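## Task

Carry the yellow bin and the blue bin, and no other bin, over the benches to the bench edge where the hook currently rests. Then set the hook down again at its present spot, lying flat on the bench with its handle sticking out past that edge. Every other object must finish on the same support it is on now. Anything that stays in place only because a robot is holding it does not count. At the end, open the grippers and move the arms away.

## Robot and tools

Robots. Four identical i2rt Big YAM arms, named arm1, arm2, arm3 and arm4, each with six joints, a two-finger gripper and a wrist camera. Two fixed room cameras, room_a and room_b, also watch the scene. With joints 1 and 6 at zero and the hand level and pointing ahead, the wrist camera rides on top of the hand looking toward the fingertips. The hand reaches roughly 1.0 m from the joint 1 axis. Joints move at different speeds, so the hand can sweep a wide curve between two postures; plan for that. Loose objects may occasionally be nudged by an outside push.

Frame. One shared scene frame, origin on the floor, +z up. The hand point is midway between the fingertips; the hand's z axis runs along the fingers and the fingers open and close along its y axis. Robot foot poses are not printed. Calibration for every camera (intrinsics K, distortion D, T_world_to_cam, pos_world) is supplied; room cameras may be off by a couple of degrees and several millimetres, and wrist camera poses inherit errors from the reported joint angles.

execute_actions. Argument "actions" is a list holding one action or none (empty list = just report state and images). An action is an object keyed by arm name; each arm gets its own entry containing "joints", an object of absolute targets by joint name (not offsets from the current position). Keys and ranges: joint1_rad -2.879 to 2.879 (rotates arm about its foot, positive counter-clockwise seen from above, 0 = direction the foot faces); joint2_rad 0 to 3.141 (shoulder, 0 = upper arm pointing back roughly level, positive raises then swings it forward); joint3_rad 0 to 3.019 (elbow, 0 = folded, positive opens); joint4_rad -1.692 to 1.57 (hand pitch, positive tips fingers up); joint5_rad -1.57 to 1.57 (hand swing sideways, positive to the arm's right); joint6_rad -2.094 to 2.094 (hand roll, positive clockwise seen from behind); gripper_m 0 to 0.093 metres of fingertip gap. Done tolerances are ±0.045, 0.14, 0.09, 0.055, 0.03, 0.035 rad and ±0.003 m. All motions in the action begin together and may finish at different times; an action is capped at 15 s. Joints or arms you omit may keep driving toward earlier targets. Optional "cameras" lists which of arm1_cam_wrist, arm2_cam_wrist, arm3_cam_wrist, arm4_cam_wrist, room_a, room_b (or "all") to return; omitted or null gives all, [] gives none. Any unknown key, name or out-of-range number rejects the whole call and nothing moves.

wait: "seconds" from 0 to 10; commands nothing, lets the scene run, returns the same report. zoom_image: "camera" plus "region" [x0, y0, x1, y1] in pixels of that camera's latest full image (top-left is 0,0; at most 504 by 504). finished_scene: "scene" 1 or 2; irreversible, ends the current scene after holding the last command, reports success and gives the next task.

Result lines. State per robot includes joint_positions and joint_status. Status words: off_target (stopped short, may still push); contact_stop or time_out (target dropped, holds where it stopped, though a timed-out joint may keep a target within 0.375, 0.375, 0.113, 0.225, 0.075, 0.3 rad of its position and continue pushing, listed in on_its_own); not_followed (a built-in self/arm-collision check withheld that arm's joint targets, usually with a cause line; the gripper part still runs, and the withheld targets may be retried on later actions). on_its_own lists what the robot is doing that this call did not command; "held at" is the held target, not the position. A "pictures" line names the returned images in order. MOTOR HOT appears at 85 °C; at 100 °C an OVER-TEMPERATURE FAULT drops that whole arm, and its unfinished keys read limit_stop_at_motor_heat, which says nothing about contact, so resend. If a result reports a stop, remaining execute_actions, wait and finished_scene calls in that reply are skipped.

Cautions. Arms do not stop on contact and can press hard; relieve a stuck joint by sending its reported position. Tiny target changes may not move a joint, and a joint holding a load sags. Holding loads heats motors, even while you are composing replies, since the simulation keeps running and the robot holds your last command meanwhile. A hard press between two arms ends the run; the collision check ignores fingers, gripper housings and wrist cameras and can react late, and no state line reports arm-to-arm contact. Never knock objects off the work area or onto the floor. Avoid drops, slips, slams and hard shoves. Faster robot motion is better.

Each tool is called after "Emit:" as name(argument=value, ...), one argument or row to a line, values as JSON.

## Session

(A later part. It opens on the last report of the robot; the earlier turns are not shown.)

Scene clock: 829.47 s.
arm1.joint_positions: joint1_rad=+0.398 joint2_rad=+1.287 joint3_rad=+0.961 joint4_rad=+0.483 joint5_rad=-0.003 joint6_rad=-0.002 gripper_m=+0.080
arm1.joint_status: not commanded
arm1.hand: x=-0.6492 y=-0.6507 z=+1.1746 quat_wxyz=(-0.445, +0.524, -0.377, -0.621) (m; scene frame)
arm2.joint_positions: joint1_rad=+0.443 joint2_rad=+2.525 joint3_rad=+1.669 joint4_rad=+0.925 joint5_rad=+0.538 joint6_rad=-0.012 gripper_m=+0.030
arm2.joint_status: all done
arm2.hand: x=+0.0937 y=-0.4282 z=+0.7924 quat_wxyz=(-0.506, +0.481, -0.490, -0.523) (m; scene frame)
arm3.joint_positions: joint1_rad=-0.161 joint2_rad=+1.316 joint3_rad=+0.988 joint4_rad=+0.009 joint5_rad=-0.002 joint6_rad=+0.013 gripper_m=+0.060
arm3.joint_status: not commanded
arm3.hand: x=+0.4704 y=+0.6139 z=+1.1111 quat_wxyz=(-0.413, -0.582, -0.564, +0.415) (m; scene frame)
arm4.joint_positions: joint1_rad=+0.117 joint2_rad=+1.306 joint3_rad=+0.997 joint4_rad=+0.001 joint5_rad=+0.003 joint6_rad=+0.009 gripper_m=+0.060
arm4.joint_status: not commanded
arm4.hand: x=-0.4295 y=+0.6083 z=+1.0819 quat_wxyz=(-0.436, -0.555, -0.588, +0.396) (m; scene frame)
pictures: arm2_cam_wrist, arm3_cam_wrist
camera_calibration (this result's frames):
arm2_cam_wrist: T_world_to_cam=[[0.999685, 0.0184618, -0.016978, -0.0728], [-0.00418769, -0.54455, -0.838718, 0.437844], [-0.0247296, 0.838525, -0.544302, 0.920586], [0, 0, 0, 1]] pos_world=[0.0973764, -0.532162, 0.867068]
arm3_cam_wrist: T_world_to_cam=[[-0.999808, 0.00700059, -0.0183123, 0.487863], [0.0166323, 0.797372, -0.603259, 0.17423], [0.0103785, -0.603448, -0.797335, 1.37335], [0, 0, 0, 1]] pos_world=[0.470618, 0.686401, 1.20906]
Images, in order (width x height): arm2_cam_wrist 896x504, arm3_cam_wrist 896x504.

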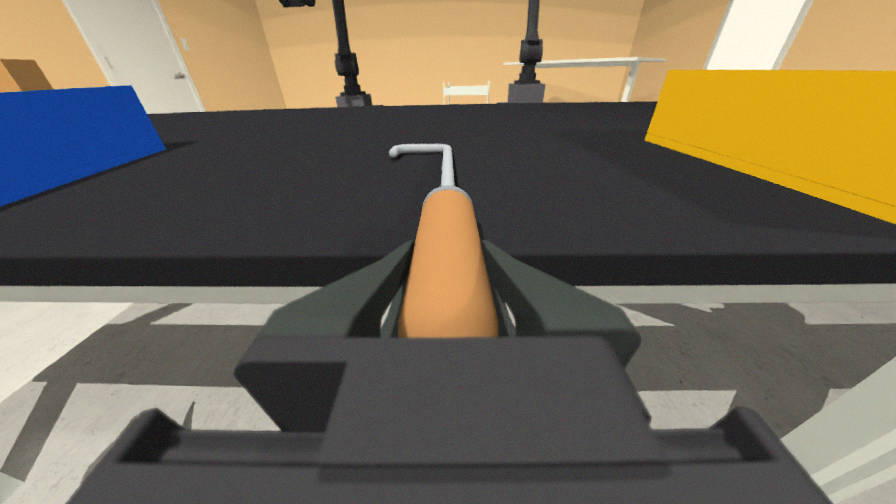

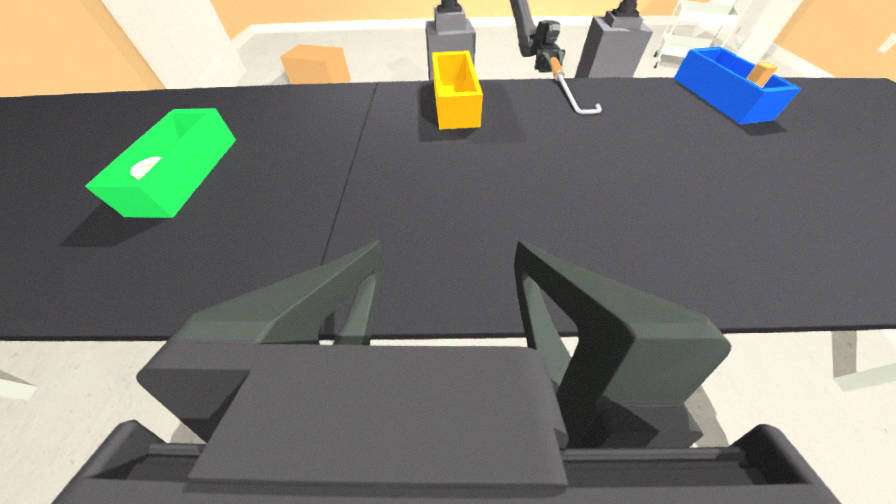

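Matches the grasp pose exactly. Release and retreat.

Emit:
execute_actions(
  actions=[
    {"arm2":{"joints":{"gripper_m":0.085}}},
  ],
  cameras=["arm2_cam_wrist"],
)

Emit:
execute_actions(
  actions=[
    {"arm2":{"joints":{"joint2_rad":1.7,"joint3_rad":0.95}}},
  ],
)

Scene clock: 833.30 s.
arm1.joint_positions: joint1_rad=+0.398 joint2_rad=+1.287 joint3_rad=+0.961 joint4_rad=+0.483 joint5_rad=-0.003 joint6_rad=-0.002 gripper_m=+0.080
arm1.joint_status: not commanded
arm1.hand: x=-0.6492 y=-0.6507 z=+1.1746 quat_wxyz=(-0.445, +0.524, -0.377, -0.621) (m; scene frame)
arm2.joint_positions: joint1_rad=+0.443 joint2_rad=+2.525 joint3_rad=+1.671 joint4_rad=+0.925 joint5_rad=+0.538 joint6_rad=-0.012 gripper_m=+0.085
arm2.joint_status: all done
arm2.hand: x=+0.0935 y=-0.4278 z=+0.7931 quat_wxyz=(-0.506, +0.480, -0.489, -0.524) (m; scene frame)
arm3.joint_positions: joint1_rad=-0.161 joint2_rad=+1.316 joint3_rad=+0.988 joint4_rad=+0.009 joint5_rad=-0.002 joint6_rad=+0.013 gripper_m=+0.060
arm3.joint_status: not commanded
arm3.hand: x=+0.4704 y=+0.6139 z=+1.1111 quat_wxyz=(-0.413, -0.582, -0.564, +0.415) (m; scene frame)
arm4.joint_positions: joint1_rad=+0.117 joint2_rad=+1.306 joint3_rad=+0.997 joint4_rad=+0.001 joint5_rad=+0.003 joint6_rad=+0.009 gripper_m=+0.060
arm4.joint_status: not commanded
arm4.hand: x=-0.4295 y=+0.6083 z=+1.0819 quat_wxyz=(-0.436, -0.555, -0.588, +0.396) (m; scene frame)
pictures: arm2_cam_wrist
camera_calibration (this result's frames):
arm2_cam_wrist: T_world_to_cam=[[0.999672, 0.0184807, -0.0177478, -0.0719596], [-0.00485604, -0.543457, -0.839423, 0.43973], [-0.0251583, 0.839234, -0.543189, 0.920134], [0, 0, 0, 1]] pos_world=[0.0972203, -0.531903, 0.867649]
Images, in order (width x height): arm2_cam_wrist 896x504.

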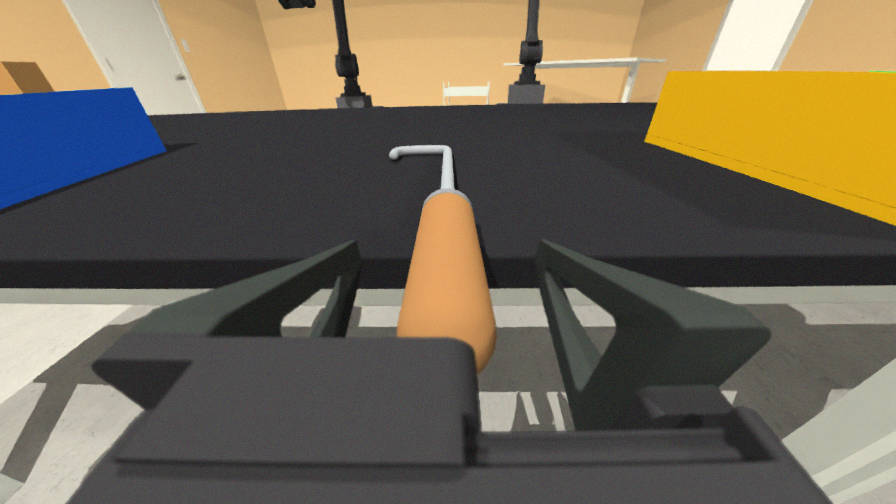

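Scene clock: 834.77 s.
arm1.joint_positions: joint1_rad=+0.398 joint2_rad=+1.287 joint3_rad=+0.961 joint4_rad=+0.483 joint5_rad=-0.003 joint6_rad=-0.002 gripper_m=+0.080
arm1.joint_status: not commanded
arm1.hand: x=-0.6492 y=-0.6507 z=+1.1746 quat_wxyz=(-0.445, +0.524, -0.377, -0.621) (m; scene frame)
arm2.joint_positions: joint1_rad=+0.443 joint2_rad=+1.685 joint3_rad=+0.953 joint4_rad=+0.930 joint5_rad=+0.538 joint6_rad=-0.012 gripper_m=+0.085
arm2.joint_status: all done
arm2.hand: x=+0.2024 y=-0.6053 z=+1.0590 quat_wxyz=(-0.515, +0.434, -0.477, -0.565) (m; scene frame)
arm3.joint_positions: joint1_rad=-0.161 joint2_rad=+1.316 joint3_rad=+0.988 joint4_rad=+0.009 joint5_rad=-0.002 joint6_rad=+0.013 gripper_m=+0.060
arm3.joint_status: not commanded
arm3.hand: x=+0.4704 y=+0.6139 z=+1.1111 quat_wxyz=(-0.413, -0.582, -0.564, +0.415) (m; scene frame)
arm4.joint_positions: joint1_rad=+0.117 joint2_rad=+1.306 joint3_rad=+0.997 joint4_rad=+0.001 joint5_rad=+0.003 joint6_rad=+0.009 gripper_m=+0.060
arm4.joint_status: not commanded
arm4.hand: x=-0.4295 y=+0.6083 z=+1.0819 quat_wxyz=(-0.436, -0.555, -0.588, +0.396) (m; scene frame)
pictures: arm1_cam_wrist, arm2_cam_wrist, arm3_cam_wrist, arm4_cam_wrist, room_a, room_b
camera_calibration (this result's frames):
arm1_cam_wrist: T_world_to_cam=[[0.94381, 0.330434, 0.0060924, 0.81792], [0.150499, -0.413308, -0.898068, 0.889231], [-0.294234, 0.848523, -0.439813, 1.00399], [0, 0, 0, 1]] pos_world=[-0.610381, -0.754649, 1.23517]
arm2_cam_wrist: T_world_to_cam=[[0.996344, 0.0236371, -0.0821023, -0.100926], [-0.0628227, -0.448589, -0.891527, 0.691359], [-0.0579034, 0.893425, -0.445464, 1.15224], [0, 0, 0, 1]] pos_world=[0.210708, -0.716919, 1.12136]
arm3_cam_wrist: T_world_to_cam=[[-0.999808, 0.00700059, -0.0183123, 0.487863], [0.0166323, 0.797372, -0.603259, 0.17423], [0.0103785, -0.603448, -0.797335, 1.37335], [0, 0, 0, 1]] pos_world=[0.470618, 0.686401, 1.20906]
arm4_cam_wrist: T_world_to_cam=[[-0.998057, -0.0615755, -0.00947505, -0.379622], [-0.044401, 0.809721, -0.585133, 0.126882], [0.043702, -0.583576, -0.810882, 1.37123], [0, 0, 0, 1]] pos_world=[-0.433177, 0.674105, 1.18255]
Images, in order (width x height): arm1_cam_wrist 896x504, arm2_cam_wrist 896x504, arm3_cam_wrist 896x504, arm4_cam_wrist 896x504, room_a 896x504, room_b 896x504.

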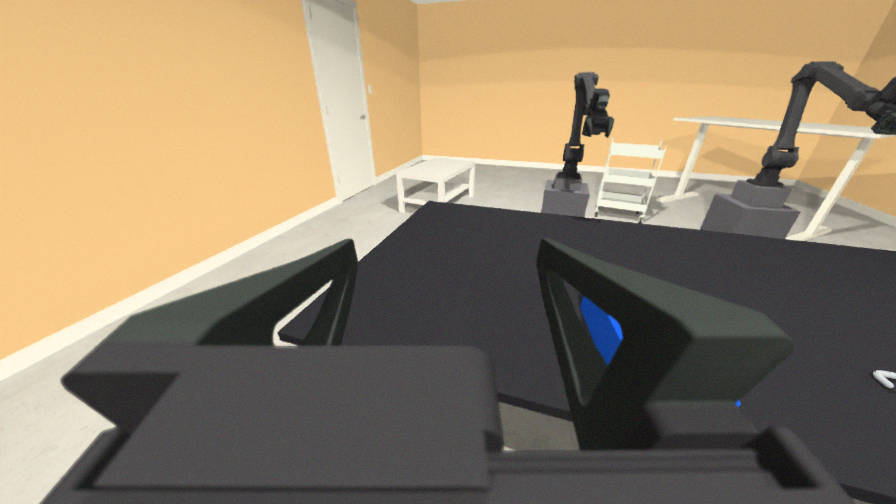

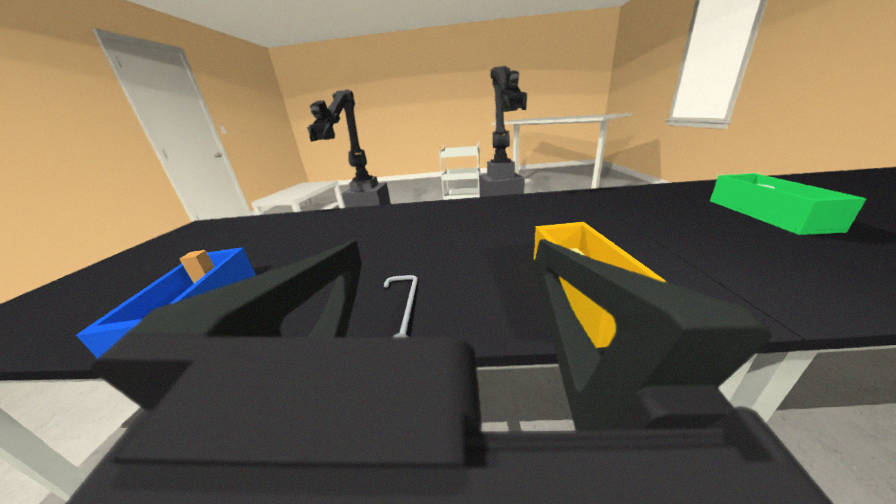

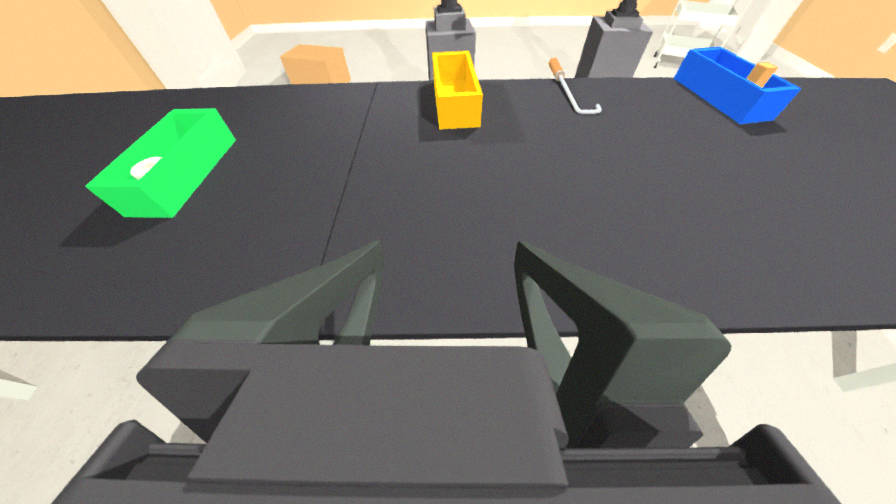

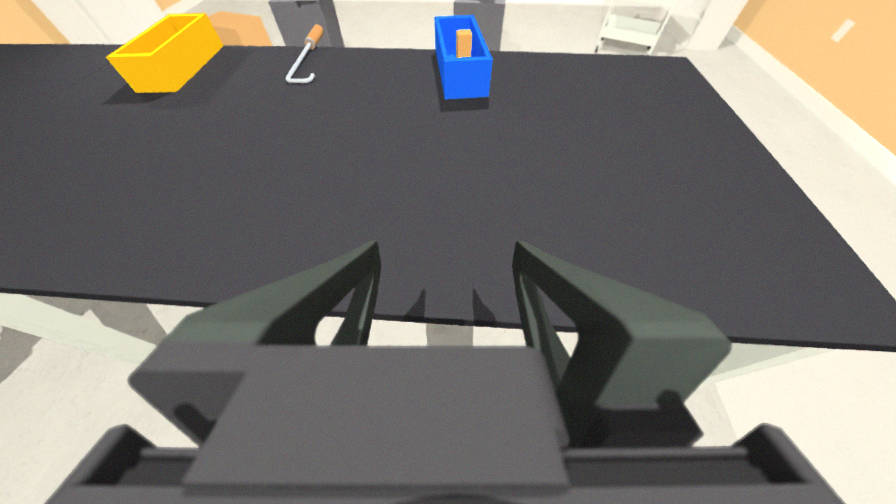

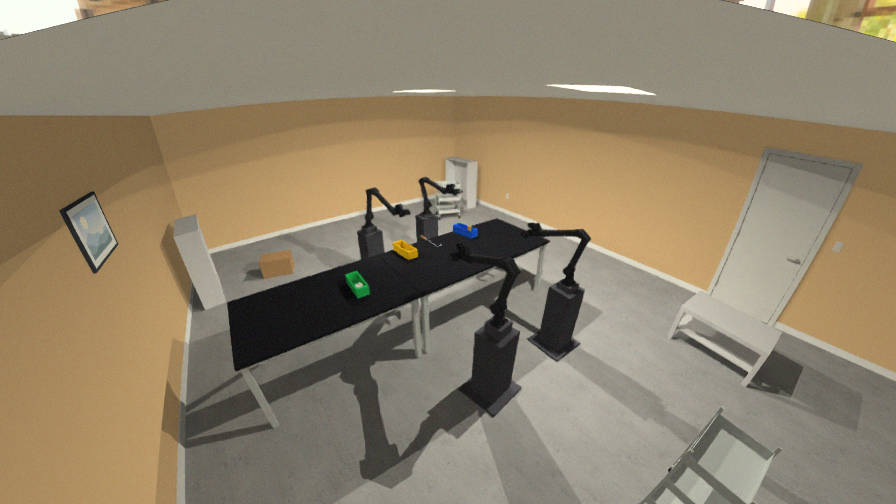

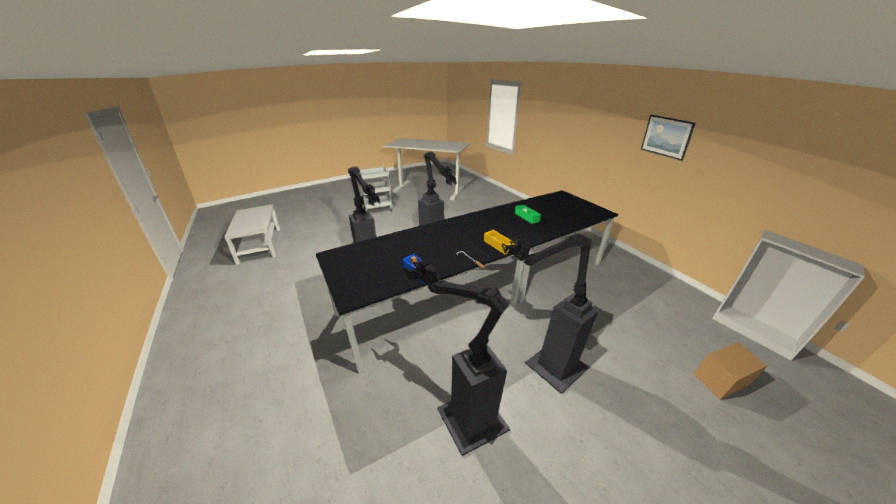

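All is in place and the arms are clear.

Emit:
finished_scene(
  scene=1,
)

The scene is finished: the task was done.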